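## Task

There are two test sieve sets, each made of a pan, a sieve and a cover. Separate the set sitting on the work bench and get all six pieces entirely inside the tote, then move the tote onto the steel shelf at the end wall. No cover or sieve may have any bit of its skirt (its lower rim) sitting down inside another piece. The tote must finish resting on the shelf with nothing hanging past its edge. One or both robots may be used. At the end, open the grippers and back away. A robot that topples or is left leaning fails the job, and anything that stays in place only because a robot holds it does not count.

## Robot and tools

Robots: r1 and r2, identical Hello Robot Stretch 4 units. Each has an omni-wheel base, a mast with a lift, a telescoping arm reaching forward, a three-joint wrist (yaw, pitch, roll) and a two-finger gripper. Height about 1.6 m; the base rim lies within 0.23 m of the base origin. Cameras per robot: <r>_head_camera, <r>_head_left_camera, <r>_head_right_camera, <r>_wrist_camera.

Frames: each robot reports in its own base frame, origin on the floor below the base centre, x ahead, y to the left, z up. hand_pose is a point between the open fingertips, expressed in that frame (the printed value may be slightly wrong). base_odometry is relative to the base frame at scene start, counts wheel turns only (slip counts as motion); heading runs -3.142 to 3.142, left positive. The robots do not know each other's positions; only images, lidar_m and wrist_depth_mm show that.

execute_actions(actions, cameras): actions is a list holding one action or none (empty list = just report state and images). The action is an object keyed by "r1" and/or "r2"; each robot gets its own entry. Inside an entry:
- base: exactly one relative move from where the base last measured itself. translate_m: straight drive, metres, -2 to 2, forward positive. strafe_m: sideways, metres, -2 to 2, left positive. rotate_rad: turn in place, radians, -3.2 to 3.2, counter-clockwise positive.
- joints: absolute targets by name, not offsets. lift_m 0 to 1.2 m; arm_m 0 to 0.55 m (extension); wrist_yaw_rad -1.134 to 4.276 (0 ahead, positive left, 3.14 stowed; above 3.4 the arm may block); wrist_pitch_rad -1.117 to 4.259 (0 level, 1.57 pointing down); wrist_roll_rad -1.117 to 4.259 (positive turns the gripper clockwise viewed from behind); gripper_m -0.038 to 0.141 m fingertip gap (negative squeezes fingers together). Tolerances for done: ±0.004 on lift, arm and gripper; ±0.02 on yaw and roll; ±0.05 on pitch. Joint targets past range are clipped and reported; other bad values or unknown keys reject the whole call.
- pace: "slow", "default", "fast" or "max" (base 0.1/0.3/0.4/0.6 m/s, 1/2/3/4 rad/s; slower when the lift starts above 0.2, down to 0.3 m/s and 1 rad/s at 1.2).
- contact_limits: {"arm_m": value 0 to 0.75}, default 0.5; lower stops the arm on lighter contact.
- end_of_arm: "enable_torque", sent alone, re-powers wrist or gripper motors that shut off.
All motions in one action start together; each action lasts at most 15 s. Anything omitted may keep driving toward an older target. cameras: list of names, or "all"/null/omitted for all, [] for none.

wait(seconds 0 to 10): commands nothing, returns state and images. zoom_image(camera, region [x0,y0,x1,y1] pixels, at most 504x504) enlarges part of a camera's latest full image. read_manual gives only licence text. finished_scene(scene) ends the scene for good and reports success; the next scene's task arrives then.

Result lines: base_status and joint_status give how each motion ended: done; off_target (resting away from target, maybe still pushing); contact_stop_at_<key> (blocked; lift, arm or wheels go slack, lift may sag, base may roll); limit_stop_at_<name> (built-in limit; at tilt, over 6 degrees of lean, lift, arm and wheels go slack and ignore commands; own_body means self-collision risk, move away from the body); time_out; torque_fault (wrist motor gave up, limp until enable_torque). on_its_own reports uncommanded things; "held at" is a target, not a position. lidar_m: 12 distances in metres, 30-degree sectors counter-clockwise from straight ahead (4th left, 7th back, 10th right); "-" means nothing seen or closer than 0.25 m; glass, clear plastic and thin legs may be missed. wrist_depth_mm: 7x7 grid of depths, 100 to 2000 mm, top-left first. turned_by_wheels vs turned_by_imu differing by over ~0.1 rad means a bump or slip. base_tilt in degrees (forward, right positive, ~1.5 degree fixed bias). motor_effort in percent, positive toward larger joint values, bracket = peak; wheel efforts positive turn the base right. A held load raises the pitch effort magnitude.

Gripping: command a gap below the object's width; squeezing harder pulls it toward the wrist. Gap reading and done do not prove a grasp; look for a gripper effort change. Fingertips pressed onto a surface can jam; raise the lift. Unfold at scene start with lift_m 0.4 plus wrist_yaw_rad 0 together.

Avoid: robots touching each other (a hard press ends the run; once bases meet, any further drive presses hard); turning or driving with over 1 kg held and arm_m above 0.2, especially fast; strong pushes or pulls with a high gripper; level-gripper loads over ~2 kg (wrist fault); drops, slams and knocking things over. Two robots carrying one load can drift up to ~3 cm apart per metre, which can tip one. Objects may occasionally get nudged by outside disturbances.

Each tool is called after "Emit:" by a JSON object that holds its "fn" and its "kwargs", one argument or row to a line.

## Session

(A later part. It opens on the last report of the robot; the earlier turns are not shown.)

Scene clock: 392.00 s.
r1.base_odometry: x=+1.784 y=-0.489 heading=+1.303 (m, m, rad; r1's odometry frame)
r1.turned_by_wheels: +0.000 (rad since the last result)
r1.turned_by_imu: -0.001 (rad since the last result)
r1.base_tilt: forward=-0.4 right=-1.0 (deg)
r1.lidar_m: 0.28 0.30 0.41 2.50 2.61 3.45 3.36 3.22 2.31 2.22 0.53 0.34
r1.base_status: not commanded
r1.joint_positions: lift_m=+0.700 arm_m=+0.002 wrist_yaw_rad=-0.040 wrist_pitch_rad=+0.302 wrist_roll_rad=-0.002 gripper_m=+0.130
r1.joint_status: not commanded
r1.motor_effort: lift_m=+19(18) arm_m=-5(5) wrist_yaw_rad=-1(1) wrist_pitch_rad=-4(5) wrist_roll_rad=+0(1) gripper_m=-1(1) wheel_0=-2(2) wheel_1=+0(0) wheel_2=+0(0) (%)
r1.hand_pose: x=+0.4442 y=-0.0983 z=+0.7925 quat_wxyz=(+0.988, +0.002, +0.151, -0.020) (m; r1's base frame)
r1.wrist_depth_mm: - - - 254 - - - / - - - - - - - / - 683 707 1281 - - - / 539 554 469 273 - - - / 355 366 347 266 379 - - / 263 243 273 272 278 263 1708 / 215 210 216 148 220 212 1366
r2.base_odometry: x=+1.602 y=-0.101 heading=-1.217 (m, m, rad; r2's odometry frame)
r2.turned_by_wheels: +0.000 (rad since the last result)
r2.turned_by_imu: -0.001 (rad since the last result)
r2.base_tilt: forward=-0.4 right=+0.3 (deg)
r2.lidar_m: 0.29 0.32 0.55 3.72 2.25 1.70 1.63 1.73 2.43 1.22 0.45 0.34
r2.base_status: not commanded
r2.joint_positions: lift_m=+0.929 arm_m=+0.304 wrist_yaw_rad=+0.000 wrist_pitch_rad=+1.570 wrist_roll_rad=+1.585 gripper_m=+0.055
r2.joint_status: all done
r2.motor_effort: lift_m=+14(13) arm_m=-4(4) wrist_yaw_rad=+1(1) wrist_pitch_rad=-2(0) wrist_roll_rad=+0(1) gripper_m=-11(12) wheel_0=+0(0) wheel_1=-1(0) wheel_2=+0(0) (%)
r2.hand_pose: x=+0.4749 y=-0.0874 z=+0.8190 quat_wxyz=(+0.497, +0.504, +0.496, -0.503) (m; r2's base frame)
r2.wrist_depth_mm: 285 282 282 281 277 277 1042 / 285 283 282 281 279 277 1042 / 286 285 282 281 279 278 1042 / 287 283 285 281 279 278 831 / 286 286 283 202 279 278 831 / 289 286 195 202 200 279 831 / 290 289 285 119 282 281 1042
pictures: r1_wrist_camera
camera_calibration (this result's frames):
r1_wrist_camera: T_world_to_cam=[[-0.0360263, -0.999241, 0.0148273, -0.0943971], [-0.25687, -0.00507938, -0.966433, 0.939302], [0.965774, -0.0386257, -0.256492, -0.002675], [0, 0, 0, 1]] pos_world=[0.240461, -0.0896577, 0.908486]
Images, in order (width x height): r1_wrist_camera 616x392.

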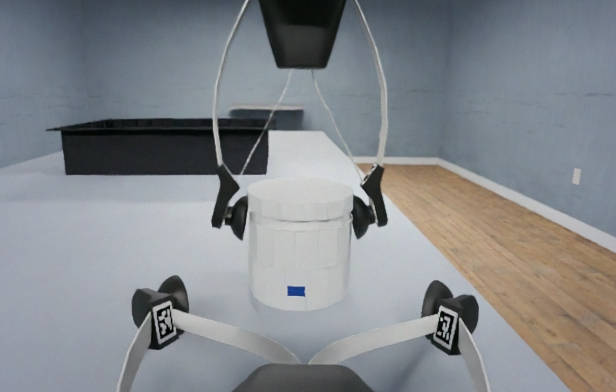

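Emit:
{"fn": "execute_actions", "kwargs": {
  "actions": [
    {"r2": {"joints": {"lift_m": 0.98}, "pace": "slow"}}
  ],
  "cameras": ["r1_wrist_camera", "r2_wrist_camera"]
}}

Scene clock: 398.77 s.
r1.base_odometry: x=+1.784 y=-0.489 heading=+1.303 (m, m, rad; r1's odometry frame)
r1.turned_by_wheels: +0.000 (rad since the last result)
r1.turned_by_imu: -0.001 (rad since the last result)
r1.base_tilt: forward=-0.4 right=-1.0 (deg)
r1.lidar_m: 0.30 0.29 0.41 2.48 2.57 3.43 3.37 3.22 2.33 2.24 0.50 0.35
r1.base_status: not commanded
r1.joint_positions: lift_m=+0.700 arm_m=+0.002 wrist_yaw_rad=-0.040 wrist_pitch_rad=+0.302 wrist_roll_rad=-0.002 gripper_m=+0.130
r1.joint_status: not commanded
r1.motor_effort: lift_m=+18(18) arm_m=-5(5) wrist_yaw_rad=-1(0) wrist_pitch_rad=-5(4) wrist_roll_rad=-1(1) gripper_m=-2(1) wheel_0=-2(2) wheel_1=+0(0) wheel_2=+0(0) (%)
r1.hand_pose: x=+0.4442 y=-0.0983 z=+0.7925 quat_wxyz=(+0.988, +0.002, +0.151, -0.020) (m; r1's base frame)
r1.wrist_depth_mm: - - - - - - - / - - - - - - - / - 691 676 253 - - - / 559 564 574 580 - - - / 359 368 368 267 379 - - / 263 242 273 271 279 265 1618 / 214 209 215 148 219 212 1308
r2.base_odometry: x=+1.602 y=-0.101 heading=-1.217 (m, m, rad; r2's odometry frame)
r2.turned_by_wheels: +0.000 (rad since the last result)
r2.turned_by_imu: -0.001 (rad since the last result)
r2.base_tilt: forward=-0.5 right=+0.4 (deg)
r2.lidar_m: 0.30 0.33 0.53 3.72 2.26 1.69 1.64 1.74 2.42 1.18 0.42 0.33
r2.base_status: not commanded
r2.joint_positions: lift_m=+0.980 arm_m=+0.304 wrist_yaw_rad=+0.000 wrist_pitch_rad=+1.570 wrist_roll_rad=+1.585 gripper_m=+0.055
r2.joint_status: all done
r2.motor_effort: lift_m=+22(23) arm_m=-4(4) wrist_yaw_rad=+1(1) wrist_pitch_rad=-1(2) wrist_roll_rad=+0(1) gripper_m=-12(13) wheel_0=+0(0) wheel_1=+0(0) wheel_2=+1(0) (%)
r2.hand_pose: x=+0.4749 y=-0.0874 z=+0.8694 quat_wxyz=(+0.497, +0.504, +0.496, -0.503) (m; r2's base frame)
r2.wrist_depth_mm: 338 334 332 330 329 1098 1098 / 338 336 332 332 329 1098 1098 / 336 336 332 330 330 891 1098 / 340 338 336 332 330 878 878 / 340 336 336 202 330 891 878 / 342 340 195 202 201 878 991 / 340 340 336 120 332 330 1098
pictures: r1_wrist_camera, r2_wrist_camera
camera_calibration (this result's frames):
r1_wrist_camera: T_world_to_cam=[[-0.0360264, -0.999241, 0.0148273, -0.094397], [-0.25687, -0.00507934, -0.966433, 0.939302], [0.965774, -0.0386258, -0.256492, -0.00267508], [0, 0, 0, 1]] pos_world=[0.240461, -0.0896577, 0.908486]
r2_wrist_camera: T_world_to_cam=[[-0.998635, 0.031088, -0.041984, 0.524659], [0.0313934, 0.999485, -0.00663346, 0.13305], [0.0417562, -0.00794242, -0.999096, 1.07175], [0, 0, 0, 1]] pos_world=[0.475014, -0.14078, 1.09369]
Images, in order (width x height): r1_wrist_camera 616x392, r2_wrist_camera 616x392.

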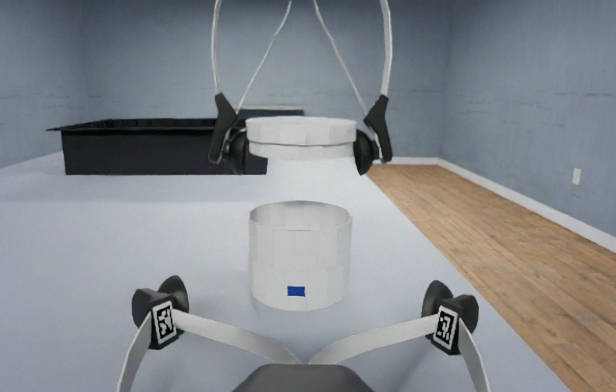

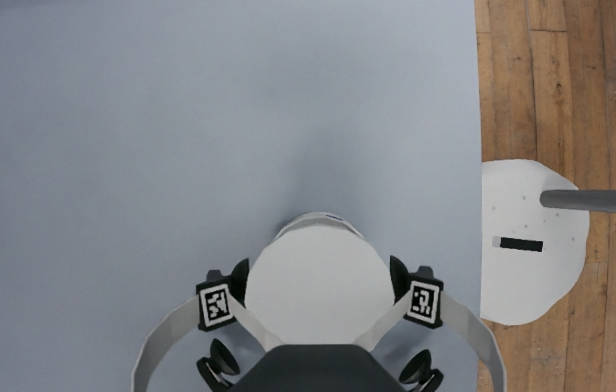

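Emit:
{"fn": "execute_actions", "kwargs": {
  "actions": [
    {"r1": {"base": {"strafe_m": -0.01}, "joints": {"lift_m": 1.0, "wrist_yaw_rad": 0, "gripper_m": 0.105}}, "r2": {"base": {"strafe_m": -0.50}, "joints": {"lift_m": 1.07, "arm_m": 0.42}}}
  ],
  "cameras": ["r1_head_camera", "r2_wrist_camera", "r2_head_camera"]
}}

Scene clock: 444.80 s.
r1.base_odometry: x=+1.794 y=-0.491 heading=+1.303 (m, m, rad; r1's odometry frame)
r1.turned_by_wheels: +0.000 (rad since the last result)
r1.turned_by_imu: -0.001 (rad since the last result)
r1.base_tilt: forward=-0.3 right=-1.0 (deg)
r1.lidar_m: 0.28 0.29 0.43 2.49 2.59 3.46 3.37 3.27 2.28 2.22 2.29 0.32
r1.base_status: done
r1.joint_positions: lift_m=+1.000 arm_m=+0.002 wrist_yaw_rad=+0.000 wrist_pitch_rad=+0.302 wrist_roll_rad=-0.002 gripper_m=+0.105
r1.joint_status: all done
r1.motor_effort: lift_m=+23(24) arm_m=-5(5) wrist_yaw_rad=+0(3) wrist_pitch_rad=-4(5) wrist_roll_rad=-1(0) gripper_m=-1(3) wheel_0=+3(6) wheel_1=-3(8) wheel_2=+0(0) (%)
r1.hand_pose: x=+0.4478 y=-0.0875 z=+1.0921 quat_wxyz=(+0.989, -0.001, +0.151, +0.000) (m; r1's base frame)
r1.wrist_depth_mm: - - - 621 615 634 627 / - - - - - - 768 / - - - - - - 820 / - - - - - - - / - 976 991 1042 - - - / 778 759 750 820 741 - - / 634 621 640 146 1618 917 1808
r2.base_odometry: x=+1.133 y=-0.274 heading=-1.217 (m, m, rad; r2's odometry frame)
r2.turned_by_wheels: +0.000 (rad since the last result)
r2.turned_by_imu: -0.001 (rad since the last result)
r2.base_tilt: forward=-0.4 right=+0.3 (deg)
r2.lidar_m: 0.29 0.30 0.46 4.24 2.29 1.71 1.64 1.75 2.50 4.07 0.44 0.31
r2.base_status: done
r2.joint_positions: lift_m=+1.070 arm_m=+0.419 wrist_yaw_rad=+0.000 wrist_pitch_rad=+1.570 wrist_roll_rad=+1.585 gripper_m=+0.055
r2.joint_status: all done
r2.motor_effort: lift_m=+21(23) arm_m=+4(2) wrist_yaw_rad=+1(0) wrist_pitch_rad=-1(2) wrist_roll_rad=+0(0) gripper_m=-12(13) wheel_0=-1(8) wheel_1=+0(8) wheel_2=+0(0) (%)
r2.hand_pose: x=+0.5904 y=-0.0874 z=+0.9594 quat_wxyz=(+0.497, +0.504, +0.496, -0.503) (m; r2's base frame)
r2.wrist_depth_mm: 430 427 421 421 415 415 788 / 349 366 389 407 370 418 798 / 413 404 421 418 415 418 798 / 413 427 421 421 392 418 661 / 404 402 424 201 334 418 691 / 364 389 195 202 200 418 691 / 433 430 430 119 424 421 798
pictures: r1_head_camera, r2_head_camera, r2_wrist_camera
camera_calibration (this result's frames):
r2_wrist_camera: T_world_to_cam=[[-0.998627, 0.0312117, -0.0420721, 0.643864], [0.0315177, 0.999481, -0.00663064, 0.129946], [0.0418433, -0.00794755, -0.999093, 1.15684], [0, 0, 0, 1]] pos_world=[0.590478, -0.14078, 1.18374]
Images, in order (width x height): r1_head_camera 420x560, r2_head_camera 420x560, r2_wrist_camera 616x392.

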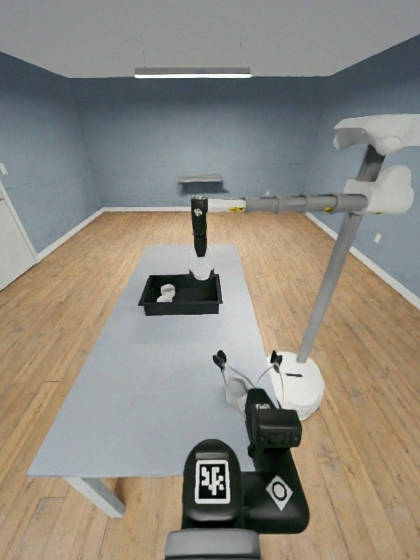

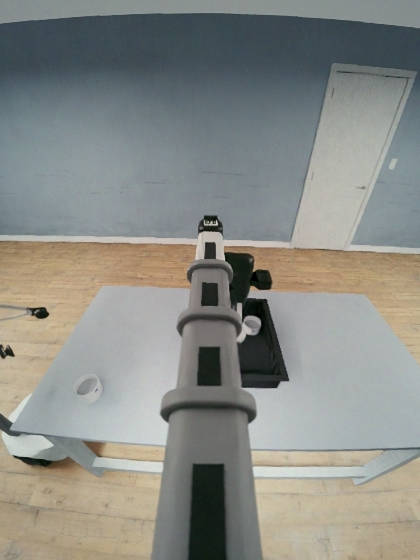

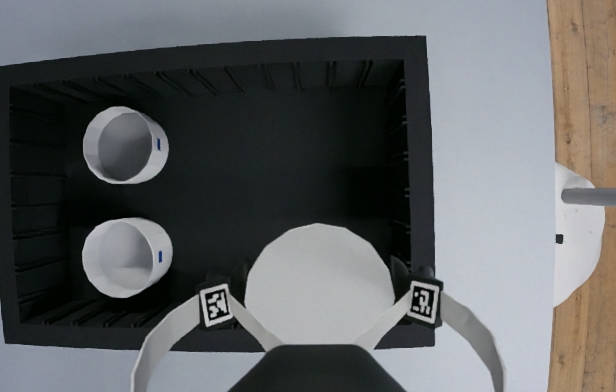

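Emit:
{"fn": "zoom_image", "kwargs": {
  "camera": "r2_wrist_camera",
  "region": [0, 40, 260, 350]
}}

Emit:
{"fn": "zoom_image", "kwargs": {
  "camera": "r1_head_camera",
  "region": [120, 160, 280, 330]
}}

Region (0, 40, 260, 350) of r2_wrist_camera's 616x392 image, scaled by 1.626; it fills the left 423 columns of this view, and the rest is white.

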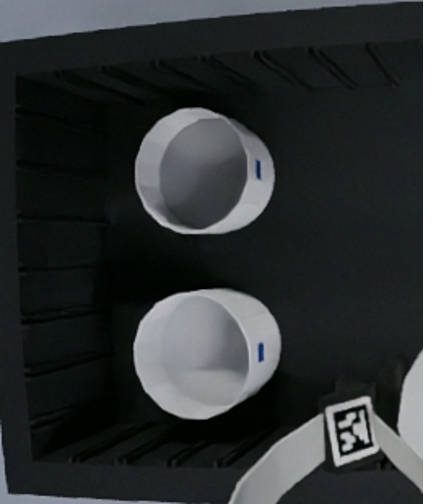

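Region (120, 160, 280, 330) of r1_head_camera's 420x560 image, scaled by 2.965, with more detail than that image has; it fills the left 474 columns of this view, and the rest is white.

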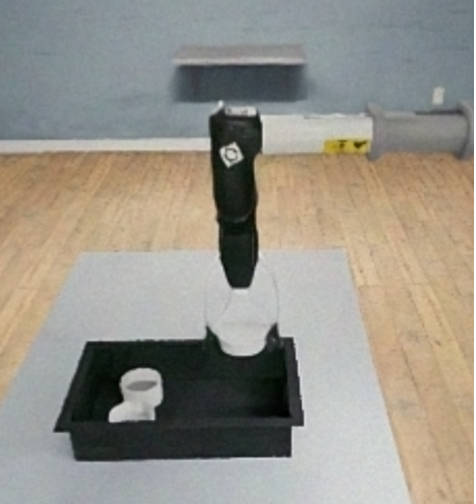

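Emit:
{"fn": "execute_actions", "kwargs": {
  "actions": [
    {"r1": {"joints": {"wrist_pitch_rad": 1.57, "arm_m": 0.36}}, "r2": {"joints": {"lift_m": 0.895, "arm_m": 0.44}}}
  ],
  "cameras": ["r1_wrist_camera", "r2_wrist_camera"]
}}

Scene clock: 477.87 s.
r1.base_odometry: x=+1.794 y=-0.491 heading=+1.303 (m, m, rad; r1's odometry frame)
r1.turned_by_wheels: +0.000 (rad since the last result)
r1.turned_by_imu: -0.001 (rad since the last result)
r1.base_tilt: forward=-0.4 right=-1.0 (deg)
r1.lidar_m: 0.27 0.29 0.42 2.49 2.62 3.41 3.35 3.22 2.31 2.21 2.32 0.30
r1.base_status: not commanded
r1.joint_positions: lift_m=+1.000 arm_m=+0.359 wrist_yaw_rad=+0.000 wrist_pitch_rad=+1.570 wrist_roll_rad=-0.002 gripper_m=+0.105
r1.joint_status: all done
r1.motor_effort: lift_m=+23(23) arm_m=+5(5) wrist_yaw_rad=-2(1) wrist_pitch_rad=+2(1) wrist_roll_rad=+0(1) gripper_m=-1(1) wheel_0=+3(3) wheel_1=-3(3) wheel_2=+0(0) (%)
r1.hand_pose: x=+0.5302 y=-0.0874 z=+0.8895 quat_wxyz=(+0.707, -0.001, +0.707, +0.001) (m; r1's base frame)
r1.wrist_depth_mm: 357 359 359 357 359 904 917 / 355 355 355 357 357 891 904 / 353 353 353 355 355 917 1098 / 353 349 353 353 353 1098 1118 / 345 353 349 317 351 1098 1078 / 343 347 347 315 290 1098 1078 / 347 347 347 146 347 1098 1078
r2.base_odometry: x=+1.133 y=-0.274 heading=-1.217 (m, m, rad; r2's odometry frame)
r2.turned_by_wheels: +0.000 (rad since the last result)
r2.turned_by_imu: -0.001 (rad since the last result)
r2.base_tilt: forward=-0.4 right=+0.3 (deg)
r2.lidar_m: 0.30 0.32 0.44 4.22 2.30 1.69 1.65 1.76 2.46 4.09 0.42 0.28
r2.base_status: not commanded
r2.joint_positions: lift_m=+0.895 arm_m=+0.439 wrist_yaw_rad=+0.000 wrist_pitch_rad=+1.570 wrist_roll_rad=+1.585 gripper_m=+0.055
r2.joint_status: all done
r2.motor_effort: lift_m=+14(20) arm_m=+5(2) wrist_yaw_rad=+1(1) wrist_pitch_rad=-1(0) wrist_roll_rad=+0(0) gripper_m=-10(10) wheel_0=+0(0) wheel_1=-1(0) wheel_2=+0(0) (%)
r2.hand_pose: x=+0.6104 y=-0.0874 z=+0.7850 quat_wxyz=(+0.497, +0.504, +0.496, -0.503) (m; r2's base frame)
r2.wrist_depth_mm: 246 244 243 242 241 206 - / 229 246 244 242 242 214 160 / 229 246 245 244 241 220 157 / 249 248 246 244 243 223 161 / 225 248 246 201 243 224 163 / 223 248 195 202 200 193 158 / 238 248 248 119 244 199 -
pictures: r1_wrist_camera, r2_wrist_camera
camera_calibration (this result's frames):
r1_wrist_camera: T_world_to_cam=[[0.0154418, -0.999881, 0.000705115, -0.0965998], [-0.998914, -0.0154579, -0.0439421, 0.627193], [0.0439477, -0.0000258052, -0.999034, 1.09218], [0, 0, 0, 1]] pos_world=[0.580005, -0.086865, 1.11875]
r2_wrist_camera: T_world_to_cam=[[-0.998628, 0.0312131, -0.0420553, 0.656477], [0.031519, 0.999481, -0.00663117, 0.128159], [0.0418265, -0.00794761, -0.999093, 0.981801], [0, 0, 0, 1]] pos_world=[0.610471, -0.14078, 1.00937]
Images, in order (width x height): r1_wrist_camera 616x392, r2_wrist_camera 616x392.

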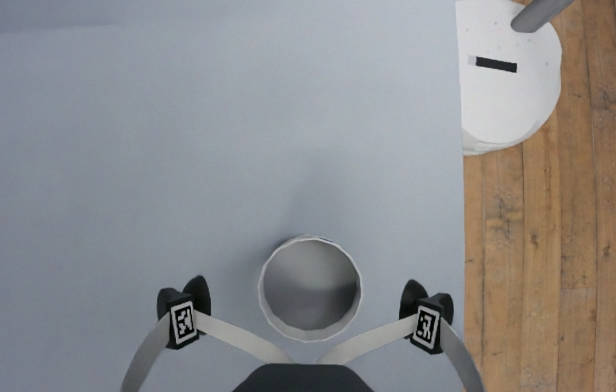

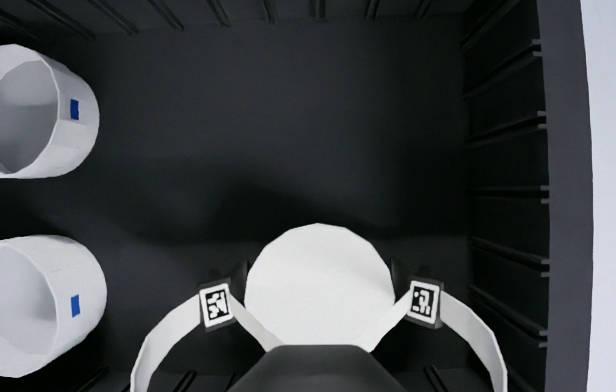

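Emit:
{"fn": "execute_actions", "kwargs": {
  "actions": [
    {"r1": {"joints": {"lift_m": 0.922, "arm_m": 0.352}}, "r2": {"joints": {"lift_m": 0.890, "gripper_m": 0.092}}}
  ],
  "cameras": ["r1_wrist_camera", "r2_wrist_camera"]
}}

Scene clock: 499.20 s.
r1.base_odometry: x=+1.794 y=-0.491 heading=+1.303 (m, m, rad; r1's odometry frame)
r1.turned_by_wheels: +0.000 (rad since the last result)
r1.turned_by_imu: -0.001 (rad since the last result)
r1.base_tilt: forward=-0.4 right=-1.0 (deg)
r1.lidar_m: 0.27 0.31 0.41 2.50 2.58 3.42 3.36 3.23 2.30 2.23 2.32 0.31
r1.base_status: not commanded
r1.joint_positions: lift_m=+0.922 arm_m=+0.353 wrist_yaw_rad=+0.000 wrist_pitch_rad=+1.570 wrist_roll_rad=-0.002 gripper_m=+0.105
r1.joint_status: all done
r1.motor_effort: lift_m=+18(23) arm_m=-5(5) wrist_yaw_rad=-1(1) wrist_pitch_rad=+3(3) wrist_roll_rad=+0(0) gripper_m=-2(2) wheel_0=+3(3) wheel_1=-3(3) wheel_2=+0(0) (%)
r1.hand_pose: x=+0.5241 y=-0.0874 z=+0.8119 quat_wxyz=(+0.707, -0.001, +0.707, +0.001) (m; r1's base frame)
r1.wrist_depth_mm: 281 281 281 279 282 279 842 / 277 278 278 278 281 279 820 / 276 278 277 278 277 278 1025 / 276 276 276 274 276 277 1025 / 273 273 273 240 273 274 1042 / 270 271 218 239 233 273 1025 / 270 270 272 145 270 272 991
r2.base_odometry: x=+1.133 y=-0.274 heading=-1.217 (m, m, rad; r2's odometry frame)
r2.turned_by_wheels: +0.000 (rad since the last result)
r2.turned_by_imu: -0.001 (rad since the last result)
r2.base_tilt: forward=-0.5 right=+0.4 (deg)
r2.lidar_m: 0.30 0.32 0.45 4.19 2.30 1.71 1.64 1.75 2.45 4.07 0.43 0.32
r2.base_status: not commanded
r2.joint_positions: lift_m=+0.891 arm_m=+0.439 wrist_yaw_rad=+0.000 wrist_pitch_rad=+1.571 wrist_roll_rad=+1.585 gripper_m=+0.092
r2.joint_status: all done
r2.motor_effort: lift_m=+10(16) arm_m=+4(4) wrist_yaw_rad=+2(1) wrist_pitch_rad=-5(5) wrist_roll_rad=+0(1) gripper_m=+3(12) wheel_0=+0(1) wheel_1=+0(1) wheel_2=+1(1) (%)
r2.hand_pose: x=+0.6099 y=-0.0874 z=+0.7804 quat_wxyz=(+0.496, +0.503, +0.497, -0.504) (m; r2's base frame)
r2.wrist_depth_mm: 247 245 242 241 239 208 - / 229 246 244 242 240 218 161 / 229 246 245 242 240 223 158 / 248 247 245 243 242 226 163 / 225 248 245 203 241 227 164 / 225 248 198 204 203 195 160 / 230 248 246 122 242 193 -
pictures: r1_wrist_camera, r2_wrist_camera
camera_calibration (this result's frames):
r1_wrist_camera: T_world_to_cam=[[0.0154329, -0.999881, 0.000703077, -0.0964447], [-0.99892, -0.0154489, -0.0438092, 0.617592], [0.0438148, -0.0000262149, -0.99904, 1.01501], [0, 0, 0, 1]] pos_world=[0.573941, -0.0868654, 1.04116]
r2_wrist_camera: T_world_to_cam=[[-0.998684, 0.0314183, -0.040535, 0.654691], [0.0317142, 0.999475, -0.00667919, 0.12806], [0.0403039, -0.00795594, -0.999156, 0.97815], [0, 0, 0, 1]] pos_world=[0.610345, -0.14078, 1.00472]
Images, in order (width x height): r1_wrist_camera 616x392, r2_wrist_camera 616x392.

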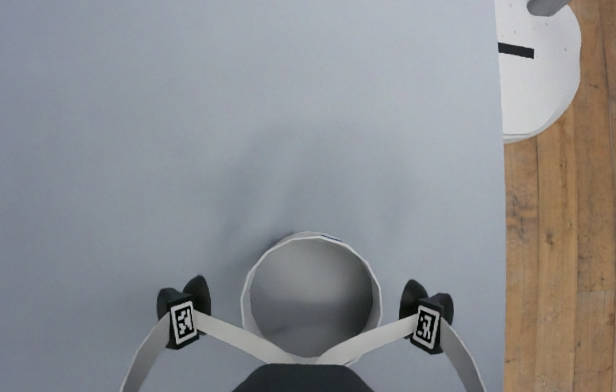

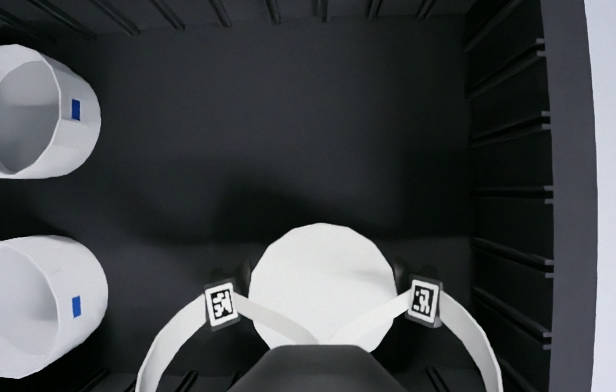

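Emit:
{"fn": "execute_actions", "kwargs": {
  "actions": [
    {"r1": {"joints": {"gripper_m": 0.058}}, "r2": {"joints": {"lift_m": 0.91}, "pace": "slow"}}
  ],
  "cameras": ["r1_wrist_camera", "r2_wrist_camera"]
}}

Scene clock: 504.30 s.
r1.base_odometry: x=+1.794 y=-0.491 heading=+1.303 (m, m, rad; r1's odometry frame)
r1.turned_by_wheels: +0.000 (rad since the last result)
r1.turned_by_imu: -0.001 (rad since the last result)
r1.base_tilt: forward=-0.3 right=-1.0 (deg)
r1.lidar_m: 0.29 0.32 0.42 2.50 2.59 3.42 3.34 3.23 2.31 2.20 2.32 0.32
r1.base_status: not commanded
r1.joint_positions: lift_m=+0.922 arm_m=+0.353 wrist_yaw_rad=+0.000 wrist_pitch_rad=+1.570 wrist_roll_rad=-0.002 gripper_m=+0.058
r1.joint_status: all done
r1.motor_effort: lift_m=+18(19) arm_m=-5(5) wrist_yaw_rad=-2(1) wrist_pitch_rad=+3(2) wrist_roll_rad=+0(1) gripper_m=-13(13) wheel_0=+3(3) wheel_1=-3(3) wheel_2=+0(0) (%)
r1.hand_pose: x=+0.5241 y=-0.0874 z=+0.8119 quat_wxyz=(+0.707, -0.001, +0.707, +0.001) (m; r1's base frame)
r1.wrist_depth_mm: 279 281 281 282 278 282 842 / 277 278 278 279 279 279 831 / 277 277 277 277 278 278 1042 / 276 274 276 274 276 276 1042 / 273 274 274 238 274 274 1008 / 271 271 209 236 216 271 1025 / 268 270 267 224 270 272 1008
r2.base_odometry: x=+1.133 y=-0.274 heading=-1.217 (m, m, rad; r2's odometry frame)
r2.turned_by_wheels: +0.000 (rad since the last result)
r2.turned_by_imu: -0.001 (rad since the last result)
r2.base_tilt: forward=-0.4 right=+0.4 (deg)
r2.lidar_m: 0.28 0.29 0.43 4.24 2.31 1.73 1.64 1.77 2.47 4.08 0.43 0.31
r2.base_status: not commanded
r2.joint_positions: lift_m=+0.910 arm_m=+0.439 wrist_yaw_rad=+0.000 wrist_pitch_rad=+1.570 wrist_roll_rad=+1.585 gripper_m=+0.092
r2.joint_status: all done
r2.motor_effort: lift_m=+22(25) arm_m=+4(5) wrist_yaw_rad=+3(3) wrist_pitch_rad=-2(11) wrist_roll_rad=+1(0) gripper_m=-1(0) wheel_0=+0(0) wheel_1=+0(1) wheel_2=+0(0) (%)
r2.hand_pose: x=+0.6103 y=-0.0874 z=+0.7994 quat_wxyz=(+0.497, +0.504, +0.496, -0.503) (m; r2's base frame)
r2.wrist_depth_mm: 246 246 257 257 255 204 - / 245 262 259 257 256 210 168 / 245 260 259 257 257 216 169 / 264 263 260 258 257 220 169 / 240 263 260 237 257 221 170 / 240 263 202 238 213 189 170 / 256 260 263 120 258 189 -
pictures: r1_wrist_camera, r2_wrist_camera
camera_calibration (this result's frames):
r1_wrist_camera: T_world_to_cam=[[0.0154332, -0.999881, 0.000703079, -0.0964448], [-0.99892, -0.0154492, -0.0438093, 0.617591], [0.0438149, -0.0000262024, -0.99904, 1.01501], [0, 0, 0, 1]] pos_world=[0.573941, -0.0868654, 1.04116]
r2_wrist_camera: T_world_to_cam=[[-0.998635, 0.0315055, -0.0416514, 0.656673], [0.031809, 0.999472, -0.00664393, 0.12809], [0.0414201, -0.00795975, -0.99911, 0.996408], [0, 0, 0, 1]] pos_world=[0.610431, -0.14078, 1.02372]
Images, in order (width x height): r1_wrist_camera 616x392, r2_wrist_camera 616x392.

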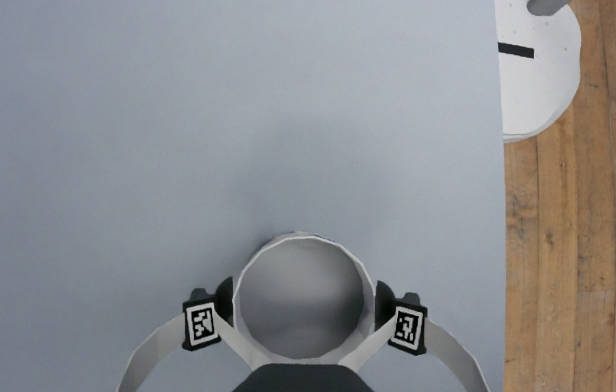

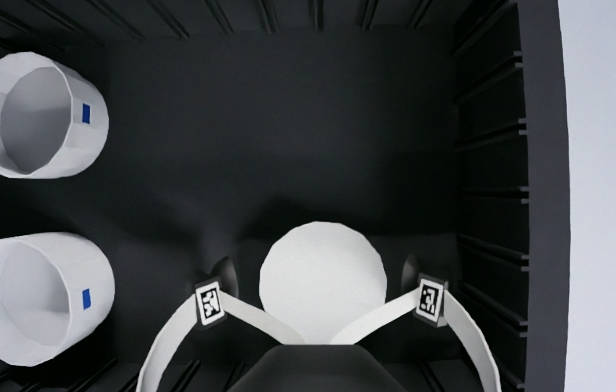

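Emit:
{"fn": "execute_actions", "kwargs": {
  "actions": [
    {"r1": {"joints": {"lift_m": 0.97}, "pace": "slow"}, "r2": {"joints": {"lift_m": 1.05}}}
  ],
  "cameras": ["r1_wrist_camera", "r2_head_camera"]
}}

Emit:
{"fn": "zoom_image", "kwargs": {
  "camera": "r2_head_camera",
  "region": [0, 280, 180, 440]
}}

Scene clock: 511.23 s.
r1.base_odometry: x=+1.794 y=-0.491 heading=+1.303 (m, m, rad; r1's odometry frame)
r1.turned_by_wheels: +0.000 (rad since the last result)
r1.turned_by_imu: -0.001 (rad since the last result)
r1.base_tilt: forward=-0.4 right=-1.0 (deg)
r1.lidar_m: 0.28 0.30 0.41 2.48 2.60 3.42 3.34 3.18 2.31 2.22 2.31 0.30
r1.base_status: not commanded
r1.joint_positions: lift_m=+0.970 arm_m=+0.353 wrist_yaw_rad=+0.000 wrist_pitch_rad=+1.570 wrist_roll_rad=-0.002 gripper_m=+0.058
r1.joint_status: all done
r1.motor_effort: lift_m=+23(26) arm_m=-5(6) wrist_yaw_rad=+0(2) wrist_pitch_rad=+3(5) wrist_roll_rad=-1(0) gripper_m=-4(13) wheel_0=+3(3) wheel_1=-3(3) wheel_2=+0(0) (%)
r1.hand_pose: x=+0.5242 y=-0.0874 z=+0.8595 quat_wxyz=(+0.707, -0.001, +0.707, +0.001) (m; r1's base frame)
r1.wrist_depth_mm: 330 327 327 327 327 878 878 / 327 327 329 327 327 866 878 / 324 325 325 322 325 854 1060 / 322 324 322 322 325 1060 1060 / 319 320 322 278 320 1078 1078 / 317 317 211 273 222 1078 1060 / 315 315 315 143 317 1060 1060
r2.base_odometry: x=+1.133 y=-0.274 heading=-1.217 (m, m, rad; r2's odometry frame)
r2.turned_by_wheels: +0.000 (rad since the last result)
r2.turned_by_imu: -0.001 (rad since the last result)
r2.base_tilt: forward=-0.4 right=+0.3 (deg)
r2.lidar_m: 0.28 0.31 0.44 4.21 2.29 1.71 1.63 1.76 2.49 4.05 0.43 0.32
r2.base_status: not commanded
r2.joint_positions: lift_m=+1.050 arm_m=+0.439 wrist_yaw_rad=+0.000 wrist_pitch_rad=+1.570 wrist_roll_rad=+1.585 gripper_m=+0.092
r2.joint_status: all done
r2.motor_effort: lift_m=+21(19) arm_m=+4(4) wrist_yaw_rad=+2(2) wrist_pitch_rad=-2(2) wrist_roll_rad=+0(0) gripper_m=+0(1) wheel_0=+0(0) wheel_1=-1(1) wheel_2=+0(0) (%)
r2.hand_pose: x=+0.6103 y=-0.0874 z=+0.9394 quat_wxyz=(+0.497, +0.504, +0.496, -0.503) (m; r2's base frame)
r2.wrist_depth_mm: 407 404 357 312 309 397 392 / 347 368 389 397 370 397 394 / 389 387 402 399 397 397 397 / 387 404 404 399 397 397 397 / 382 382 404 379 399 397 397 / 355 366 202 394 213 399 397 / 322 320 319 120 315 402 399
pictures: r1_wrist_camera, r2_head_camera
camera_calibration (this result's frames):
r1_wrist_camera: T_world_to_cam=[[0.0154814, -0.99988, 0.000706622, -0.0965075], [-0.99891, -0.0154975, -0.0440403, 0.61993], [0.044046, -0.0000240446, -0.99903, 1.06238], [0, 0, 0, 1]] pos_world=[0.573954, -0.086863, 1.08872]
Images, in order (width x height): r1_wrist_camera 616x392, r2_head_camera 420x560.

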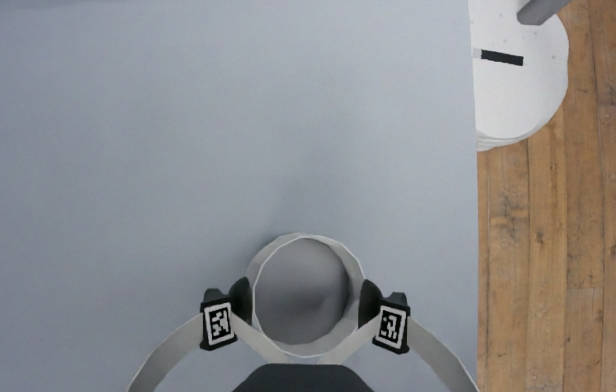

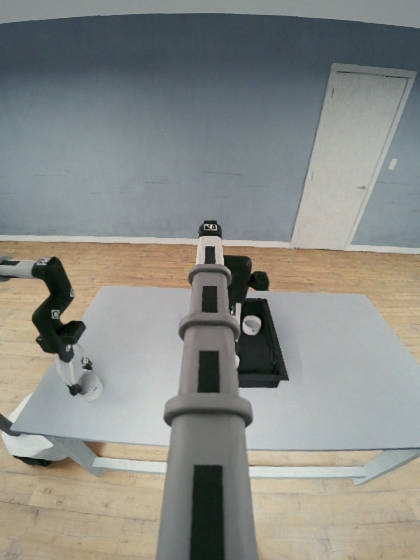

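Region (0, 280, 180, 440) of r2_head_camera's 420x560 image, scaled by 2.800, with more detail than that image has.

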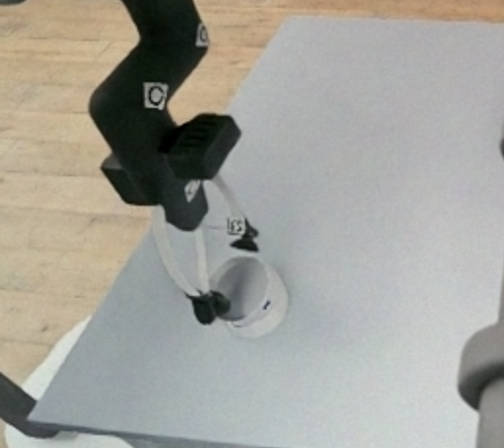

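Emit:
{"fn": "execute_actions", "kwargs": {
  "actions": [
    {"r1": {"joints": {"gripper_m": 0.108}}}
  ],
  "cameras": ["r1_wrist_camera", "r2_head_camera"]
}}

Emit:
{"fn": "zoom_image", "kwargs": {
  "camera": "r2_head_camera",
  "region": [30, 330, 150, 430]
}}

Scene clock: 522.13 s.
r1.base_odometry: x=+1.794 y=-0.491 heading=+1.303 (m, m, rad; r1's odometry frame)
r1.turned_by_wheels: +0.000 (rad since the last result)
r1.turned_by_imu: -0.001 (rad since the last result)
r1.base_tilt: forward=-0.3 right=-1.0 (deg)
r1.lidar_m: 0.28 0.27 0.43 2.49 2.61 3.42 3.37 3.23 2.28 2.23 2.31 0.32
r1.base_status: not commanded
r1.joint_positions: lift_m=+0.970 arm_m=+0.353 wrist_yaw_rad=+0.000 wrist_pitch_rad=+1.570 wrist_roll_rad=-0.002 gripper_m=+0.108
r1.joint_status: all done
r1.motor_effort: lift_m=+24(24) arm_m=-5(5) wrist_yaw_rad=-1(1) wrist_pitch_rad=+3(2) wrist_roll_rad=-1(1) gripper_m=-2(3) wheel_0=+3(3) wheel_1=-3(3) wheel_2=+0(0) (%)
r1.hand_pose: x=+0.5242 y=-0.0874 z=+0.8595 quat_wxyz=(+0.707, -0.001, +0.707, +0.001) (m; r1's base frame)
r1.wrist_depth_mm: 329 332 329 330 330 891 878 / 325 327 327 327 325 878 866 / 325 325 324 327 325 878 1078 / 320 320 325 322 322 1060 1060 / 322 320 320 278 320 1078 1078 / 317 319 260 274 266 1042 1060 / 319 314 315 146 315 1098 1060
r2.base_odometry: x=+1.133 y=-0.274 heading=-1.217 (m, m, rad; r2's odometry frame)
r2.turned_by_wheels: +0.000 (rad since the last result)
r2.turned_by_imu: -0.001 (rad since the last result)
r2.base_tilt: forward=-0.4 right=+0.4 (deg)
r2.lidar_m: 0.27 0.29 0.43 4.23 2.27 1.72 1.63 1.76 2.49 4.05 0.46 0.30
r2.base_status: not commanded
r2.joint_positions: lift_m=+1.050 arm_m=+0.439 wrist_yaw_rad=+0.000 wrist_pitch_rad=+1.570 wrist_roll_rad=+1.585 gripper_m=+0.092
r2.joint_status: not commanded
r2.motor_effort: lift_m=+21(21) arm_m=+4(4) wrist_yaw_rad=+2(1) wrist_pitch_rad=-3(1) wrist_roll_rad=+0(0) gripper_m=+3(3) wheel_0=+0(0) wheel_1=+0(1) wheel_2=+0(0) (%)
r2.hand_pose: x=+0.6103 y=-0.0874 z=+0.9394 quat_wxyz=(+0.497, +0.504, +0.496, -0.503) (m; r2's base frame)
r2.wrist_depth_mm: 407 404 357 312 309 394 392 / 347 370 389 397 368 394 392 / 387 389 402 402 399 397 394 / 387 407 402 402 399 397 394 / 382 382 404 379 399 394 397 / 357 366 202 394 213 399 399 / 322 320 319 120 314 399 397
pictures: r1_wrist_camera, r2_head_camera
camera_calibration (this result's frames):
r1_wrist_camera: T_world_to_cam=[[0.0154816, -0.99988, 0.000706624, -0.0965076], [-0.99891, -0.0154977, -0.0440404, 0.61993], [0.0440461, -0.0000240367, -0.999029, 1.06238], [0, 0, 0, 1]] pos_world=[0.573954, -0.086863, 1.08872]
Images, in order (width x height): r1_wrist_camera 616x392, r2_head_camera 420x560.

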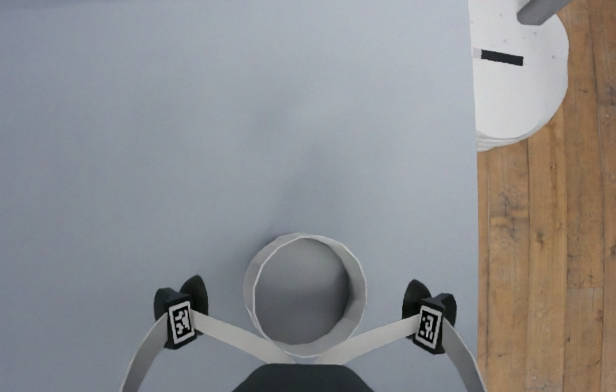

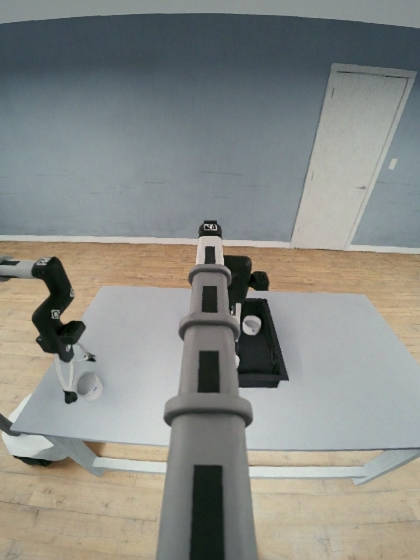

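Region (30, 330, 150, 430) of r2_head_camera's 420x560 image, scaled by 4.200, with more detail than that image has.

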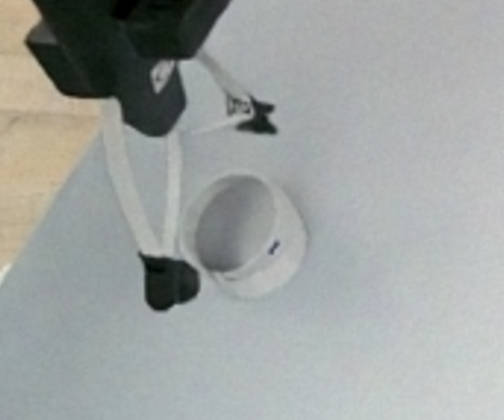

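Emit:
{"fn": "execute_actions", "kwargs": {
  "actions": [
    {"r1": {"joints": {"wrist_roll_rad": 1.57, "arm_m": 0.349}}, "r2": {"base": {"strafe_m": 0.2}, "joints": {"arm_m": 0.2, "gripper_m": 0.105}}}
  ],
  "cameras": []
}}

Emit:
{"fn": "execute_actions", "kwargs": {
  "actions": [
    {"r1": {"joints": {"lift_m": 0.926}}}
  ],
  "cameras": ["r1_wrist_camera", "r2_head_camera"]
}}

Scene clock: 561.33 s.
r1.base_odometry: x=+1.794 y=-0.491 heading=+1.303 (m, m, rad; r1's odometry frame)
r1.turned_by_wheels: +0.000 (rad since the last result)
r1.turned_by_imu: -0.001 (rad since the last result)
r1.base_tilt: forward=-0.4 right=-1.0 (deg)
r1.lidar_m: 0.27 0.31 0.42 2.51 2.59 3.43 3.37 3.22 2.28 2.22 0.78 0.32
r1.base_status: not commanded
r1.joint_positions: lift_m=+0.970 arm_m=+0.350 wrist_yaw_rad=+0.000 wrist_pitch_rad=+1.570 wrist_roll_rad=+1.570 gripper_m=+0.108
r1.joint_status: all done
r1.motor_effort: lift_m=+24(23) arm_m=-5(9) wrist_yaw_rad=-1(2) wrist_pitch_rad=+3(3) wrist_roll_rad=+2(7) gripper_m=-2(0) wheel_0=+3(3) wheel_1=-3(3) wheel_2=+0(0) (%)
r1.hand_pose: x=+0.5212 y=-0.0874 z=+0.8595 quat_wxyz=(+0.501, +0.500, +0.500, -0.499) (m; r1's base frame)
r1.wrist_depth_mm: 1078 891 904 1118 1138 1098 1098 / 1060 1098 878 1078 1060 1098 1098 / 322 324 324 325 327 325 1078 / 322 322 320 324 325 325 1060 / 320 317 322 282 322 322 854 / 317 319 265 268 320 322 842 / 315 314 315 146 317 319 1042
r2.base_odometry: x=+1.321 y=-0.205 heading=-1.217 (m, m, rad; r2's odometry frame)
r2.turned_by_wheels: +0.000 (rad since the last result)
r2.turned_by_imu: -0.001 (rad since the last result)
r2.base_tilt: forward=-0.5 right=+0.3 (deg)
r2.lidar_m: 0.29 0.30 0.46 4.04 2.27 1.70 1.65 1.72 2.46 4.28 0.43 0.30
r2.base_status: done
r2.joint_positions: lift_m=+1.050 arm_m=+0.201 wrist_yaw_rad=+0.000 wrist_pitch_rad=+1.570 wrist_roll_rad=+1.585 gripper_m=+0.105
r2.joint_status: all done
r2.motor_effort: lift_m=+21(22) arm_m=-5(7) wrist_yaw_rad=+1(1) wrist_pitch_rad=+0(3) wrist_roll_rad=+0(0) gripper_m=-1(3) wheel_0=+0(8) wheel_1=-1(9) wheel_2=+0(3) (%)
r2.hand_pose: x=+0.3718 y=-0.0874 z=+0.9394 quat_wxyz=(+0.497, +0.504, +0.496, -0.503) (m; r2's base frame)
r2.wrist_depth_mm: 404 392 402 399 1182 1182 1160 / 407 384 404 404 1160 1160 1160 / 410 407 404 404 1182 1160 1182 / 413 407 407 404 960 931 1160 / 413 410 407 404 960 960 1160 / 415 410 204 407 404 960 1182 / 415 410 410 121 1182 1182 1160
pictures: none
No camera images: the call's "cameras" was empty. Leave "cameras" out to get every camera's image.

Scene clock: 562.37 s.
r1.base_odometry: x=+1.794 y=-0.491 heading=+1.303 (m, m, rad; r1's odometry frame)
r1.turned_by_wheels: +0.000 (rad since the last result)
r1.turned_by_imu: +0.000 (rad since the last result)
r1.base_tilt: forward=-0.4 right=-1.0 (deg)
r1.lidar_m: 0.26 0.30 0.41 2.49 2.63 3.42 3.34 3.22 2.31 2.22 0.78 0.32
r1.base_status: not commanded
r1.joint_positions: lift_m=+0.926 arm_m=+0.350 wrist_yaw_rad=+0.000 wrist_pitch_rad=+1.570 wrist_roll_rad=+1.570 gripper_m=+0.108
r1.joint_status: all done
r1.motor_effort: lift_m=+19(22) arm_m=-6(5) wrist_yaw_rad=-1(1) wrist_pitch_rad=+3(3) wrist_roll_rad=+1(1) gripper_m=-2(0) wheel_0=+3(3) wheel_1=-3(3) wheel_2=+0(0) (%)
r1.hand_pose: x=+0.5212 y=-0.0874 z=+0.8159 quat_wxyz=(+0.501, +0.500, +0.500, -0.499) (m; r1's base frame)
r1.wrist_depth_mm: 1060 820 820 1060 1060 1060 1060 / 1025 831 842 866 1042 1042 1060 / 278 282 282 282 281 285 283 / 279 278 278 281 281 282 281 / 276 278 277 241 279 281 281 / 273 273 224 230 224 278 277 / 272 273 272 146 274 276 276
r2.base_odometry: x=+1.321 y=-0.205 heading=-1.217 (m, m, rad; r2's odometry frame)
r2.turned_by_wheels: +0.000 (rad since the last result)
r2.turned_by_imu: +0.000 (rad since the last result)
r2.base_tilt: forward=-0.5 right=+0.3 (deg)
r2.lidar_m: 0.29 0.31 0.46 4.03 2.31 1.71 1.64 1.73 2.48 4.25 0.44 0.30
r2.base_status: not commanded
r2.joint_positions: lift_m=+1.050 arm_m=+0.201 wrist_yaw_rad=+0.000 wrist_pitch_rad=+1.570 wrist_roll_rad=+1.585 gripper_m=+0.105
r2.joint_status: not commanded
r2.motor_effort: lift_m=+22(22) arm_m=-4(4) wrist_yaw_rad=+1(2) wrist_pitch_rad=-1(1) wrist_roll_rad=+0(0) gripper_m=+2(1) wheel_0=+0(0) wheel_1=-1(1) wheel_2=+0(0) (%)
r2.hand_pose: x=+0.3718 y=-0.0874 z=+0.9394 quat_wxyz=(+0.497, +0.504, +0.496, -0.503) (m; r2's base frame)
r2.wrist_depth_mm: 404 392 404 402 1160 1160 1182 / 407 382 404 402 1160 1160 1138 / 407 410 404 402 1182 1182 1182 / 410 410 404 402 946 946 1160 / 410 410 407 404 946 960 1160 / 413 413 204 404 404 960 1160 / 415 415 410 121 1182 1182 1205
pictures: r1_wrist_camera, r2_head_camera
camera_calibration (this result's frames):
r1_wrist_camera: T_world_to_cam=[[-0.99989, -0.014803, -0.000251402, 0.51964], [-0.0147785, 0.998965, -0.0430182, 0.189944], [0.000887942, -0.0430098, -0.999074, 1.03776], [0, 0, 0, 1]] pos_world=[0.521469, -0.137422, 1.0451]
Images, in order (width x height): r1_wrist_camera 616x392, r2_head_camera 420x560.

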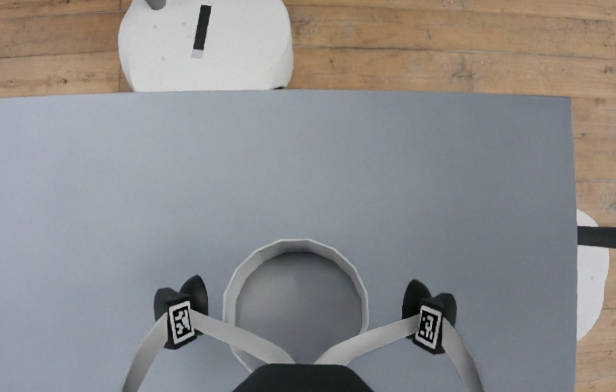

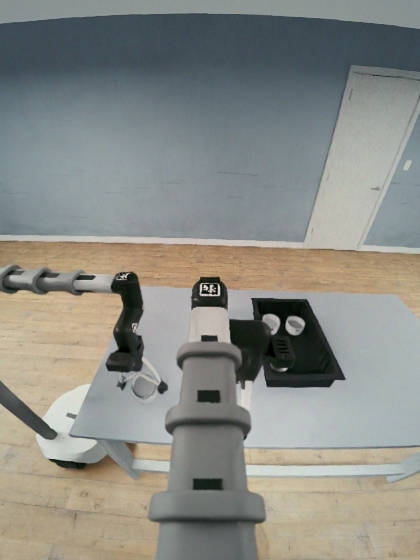

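Emit:
{"fn": "execute_actions", "kwargs": {
  "actions": [
    {"r1": {"joints": {"arm_m": 0.354, "gripper_m": 0.052}}}
  ],
  "cameras": ["r1_wrist_camera", "r2_head_camera"]
}}

Emit:
{"fn": "zoom_image", "kwargs": {
  "camera": "r2_head_camera",
  "region": [90, 330, 200, 430]
}}

Scene clock: 573.03 s.
r1.base_odometry: x=+1.794 y=-0.491 heading=+1.303 (m, m, rad; r1's odometry frame)
r1.turned_by_wheels: +0.000 (rad since the last result)
r1.turned_by_imu: -0.001 (rad since the last result)
r1.base_tilt: forward=-0.4 right=-1.0 (deg)
r1.lidar_m: 0.27 0.30 0.42 2.50 2.60 3.42 3.36 3.20 2.31 2.22 0.79 0.30
r1.base_status: not commanded
r1.joint_positions: lift_m=+0.926 arm_m=+0.353 wrist_yaw_rad=+0.000 wrist_pitch_rad=+1.570 wrist_roll_rad=+1.570 gripper_m=+0.052
r1.joint_status: all done
r1.motor_effort: lift_m=+19(19) arm_m=+5(1) wrist_yaw_rad=-1(2) wrist_pitch_rad=+2(4) wrist_roll_rad=+2(0) gripper_m=-15(18) wheel_0=+3(3) wheel_1=-3(3) wheel_2=+0(0) (%)
r1.hand_pose: x=+0.5243 y=-0.0874 z=+0.8159 quat_wxyz=(+0.501, +0.500, +0.500, -0.499) (m; r1's base frame)
r1.wrist_depth_mm: 1025 831 831 1060 1078 1060 1060 / 1042 842 842 842 1025 1060 1042 / 279 281 282 282 285 282 282 / 278 279 278 279 279 281 283 / 278 274 277 233 278 279 279 / 274 274 207 223 216 276 278 / 272 271 272 214 273 276 276
r2.base_odometry: x=+1.321 y=-0.205 heading=-1.217 (m, m, rad; r2's odometry frame)
r2.turned_by_wheels: +0.000 (rad since the last result)
r2.turned_by_imu: -0.001 (rad since the last result)
r2.base_tilt: forward=-0.5 right=+0.3 (deg)
r2.lidar_m: 0.28 0.31 0.46 4.03 2.28 1.70 1.64 1.74 2.46 4.27 0.45 0.32
r2.base_status: not commanded
r2.joint_positions: lift_m=+1.050 arm_m=+0.201 wrist_yaw_rad=+0.000 wrist_pitch_rad=+1.570 wrist_roll_rad=+1.585 gripper_m=+0.105
r2.joint_status: not commanded
r2.motor_effort: lift_m=+21(21) arm_m=-5(4) wrist_yaw_rad=+1(1) wrist_pitch_rad=-2(2) wrist_roll_rad=+0(0) gripper_m=+0(3) wheel_0=+0(0) wheel_1=-1(1) wheel_2=+0(0) (%)
r2.hand_pose: x=+0.3718 y=-0.0874 z=+0.9394 quat_wxyz=(+0.497, +0.504, +0.496, -0.503) (m; r2's base frame)
r2.wrist_depth_mm: 404 392 404 402 1160 1160 1160 / 407 382 404 402 1160 1182 1138 / 410 407 407 402 1182 1160 1160 / 413 410 407 404 960 960 1160 / 413 410 407 404 960 960 1182 / 415 410 204 407 402 960 1160 / 415 413 407 121 1182 1182 1182
pictures: r1_wrist_camera, r2_head_camera
camera_calibration (this result's frames):
r1_wrist_camera: T_world_to_cam=[[-0.999891, -0.014765, -0.00042233, 0.522901], [-0.0147331, 0.998966, -0.0430207, 0.189968], [0.00105709, -0.0430098, -0.999074, 1.03766], [0, 0, 0, 1]] pos_world=[0.524546, -0.137422, 1.04509]
Images, in order (width x height): r1_wrist_camera 616x392, r2_head_camera 420x560.

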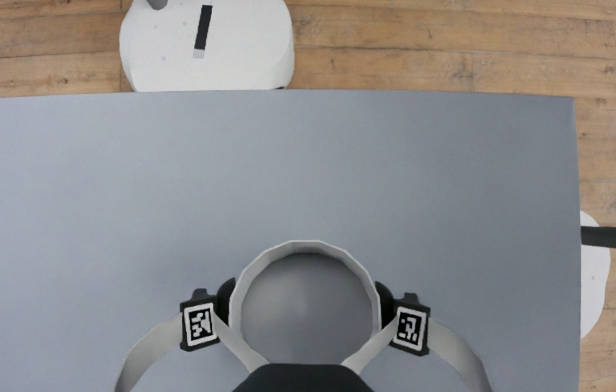

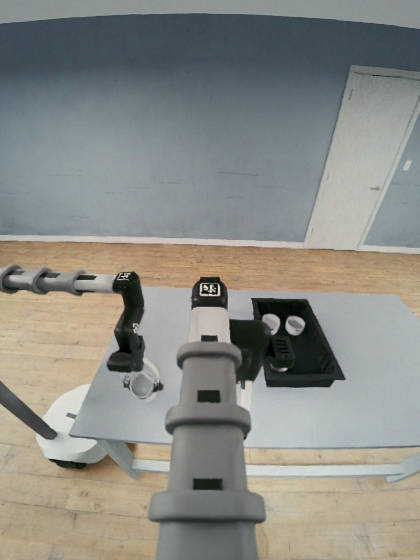

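Region (90, 330, 200, 430) of r2_head_camera's 420x560 image, scaled by 4.582, with more detail than that image has; it fills the top 458 rows of this view, and the rest is white.

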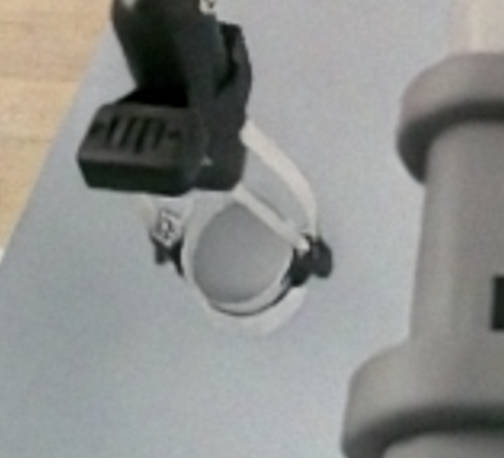

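Emit:
{"fn": "execute_actions", "kwargs": {
  "actions": [
    {"r1": {"joints": {"lift_m": 1.0}}}
  ],
  "cameras": ["r1_wrist_camera", "r2_head_camera"]
}}

Emit:
{"fn": "zoom_image", "kwargs": {
  "camera": "r2_head_camera",
  "region": [80, 320, 200, 430]
}}

Scene clock: 578.10 s.
r1.base_odometry: x=+1.794 y=-0.491 heading=+1.303 (m, m, rad; r1's odometry frame)
r1.turned_by_wheels: +0.000 (rad since the last result)
r1.turned_by_imu: -0.001 (rad since the last result)
r1.base_tilt: forward=-0.4 right=-1.0 (deg)
r1.lidar_m: 0.27 0.28 0.42 2.48 2.62 3.42 3.35 3.24 2.27 2.22 0.81 0.31
r1.base_status: not commanded
r1.joint_positions: lift_m=+1.000 arm_m=+0.353 wrist_yaw_rad=+0.000 wrist_pitch_rad=+1.570 wrist_roll_rad=+1.570 gripper_m=+0.052
r1.joint_status: all done
r1.motor_effort: lift_m=+23(27) arm_m=+6(5) wrist_yaw_rad=-1(2) wrist_pitch_rad=+3(3) wrist_roll_rad=+1(1) gripper_m=-15(16) wheel_0=+3(3) wheel_1=-3(3) wheel_2=+0(0) (%)
r1.hand_pose: x=+0.5243 y=-0.0874 z=+0.8895 quat_wxyz=(+0.501, +0.500, +0.500, -0.499) (m; r1's base frame)
r1.wrist_depth_mm: 1098 1118 904 1138 1118 1138 1160 / 1118 1098 891 1118 1160 1138 1138 / 353 355 355 351 355 357 1098 / 349 349 355 351 353 355 1118 / 345 349 349 233 347 349 878 / 342 343 208 224 217 347 878 / 343 342 345 213 345 343 1098
r2.base_odometry: x=+1.321 y=-0.205 heading=-1.217 (m, m, rad; r2's odometry frame)
r2.turned_by_wheels: +0.000 (rad since the last result)
r2.turned_by_imu: -0.001 (rad since the last result)
r2.base_tilt: forward=-0.4 right=+0.3 (deg)
r2.lidar_m: 0.28 0.31 0.46 4.04 2.29 1.72 1.64 1.76 2.49 4.27 0.43 0.31
r2.base_status: not commanded
r2.joint_positions: lift_m=+1.050 arm_m=+0.201 wrist_yaw_rad=+0.000 wrist_pitch_rad=+1.570 wrist_roll_rad=+1.585 gripper_m=+0.105
r2.joint_status: not commanded
r2.motor_effort: lift_m=+21(22) arm_m=-4(4) wrist_yaw_rad=+2(1) wrist_pitch_rad=-1(1) wrist_roll_rad=+0(0) gripper_m=+1(3) wheel_0=+0(0) wheel_1=-1(1) wheel_2=+0(0) (%)
r2.hand_pose: x=+0.3718 y=-0.0874 z=+0.9394 quat_wxyz=(+0.497, +0.504, +0.496, -0.503) (m; r2's base frame)
r2.wrist_depth_mm: 404 394 402 402 1160 1160 1138 / 407 384 402 404 1160 1160 1160 / 410 407 404 404 1160 1160 1160 / 413 410 407 402 976 960 1160 / 415 413 407 404 960 946 1160 / 415 413 203 407 404 960 1182 / 415 413 410 121 1182 1182 1160
pictures: r1_wrist_camera, r2_head_camera
camera_calibration (this result's frames):
r1_wrist_camera: T_world_to_cam=[[-0.999891, -0.0147649, -0.000406001, 0.522915], [-0.0147337, 0.998966, -0.0430205, 0.193133], [0.00104077, -0.0430098, -0.999074, 1.11116], [0, 0, 0, 1]] pos_world=[0.524547, -0.137422, 1.11866]
Images, in order (width x height): r1_wrist_camera 616x392, r2_head_camera 420x560.

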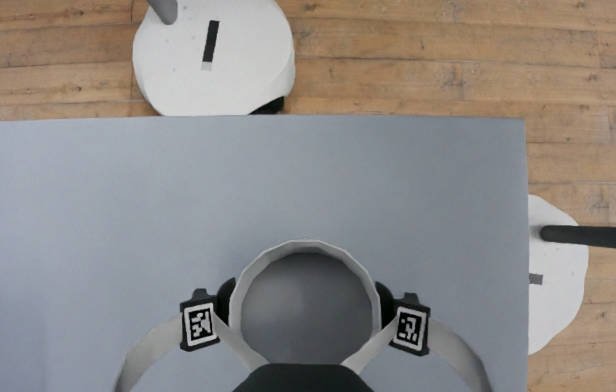

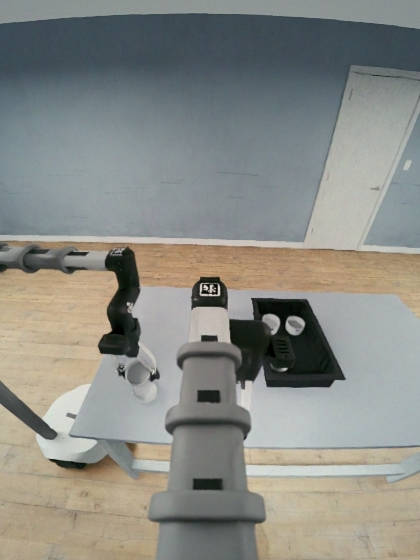

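Region (80, 320, 200, 430) of r2_head_camera's 420x560 image, scaled by 4.200, with more detail than that image has; it fills the top 462 rows of this view, and the rest is white.

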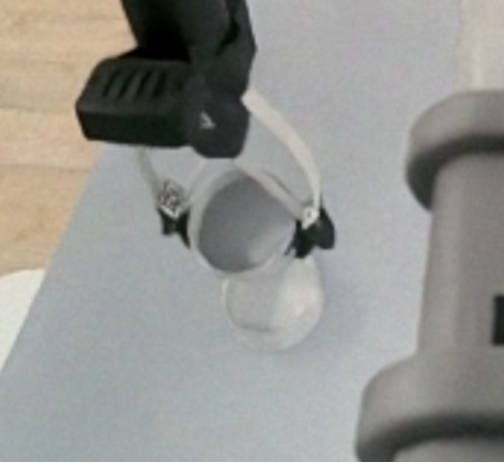

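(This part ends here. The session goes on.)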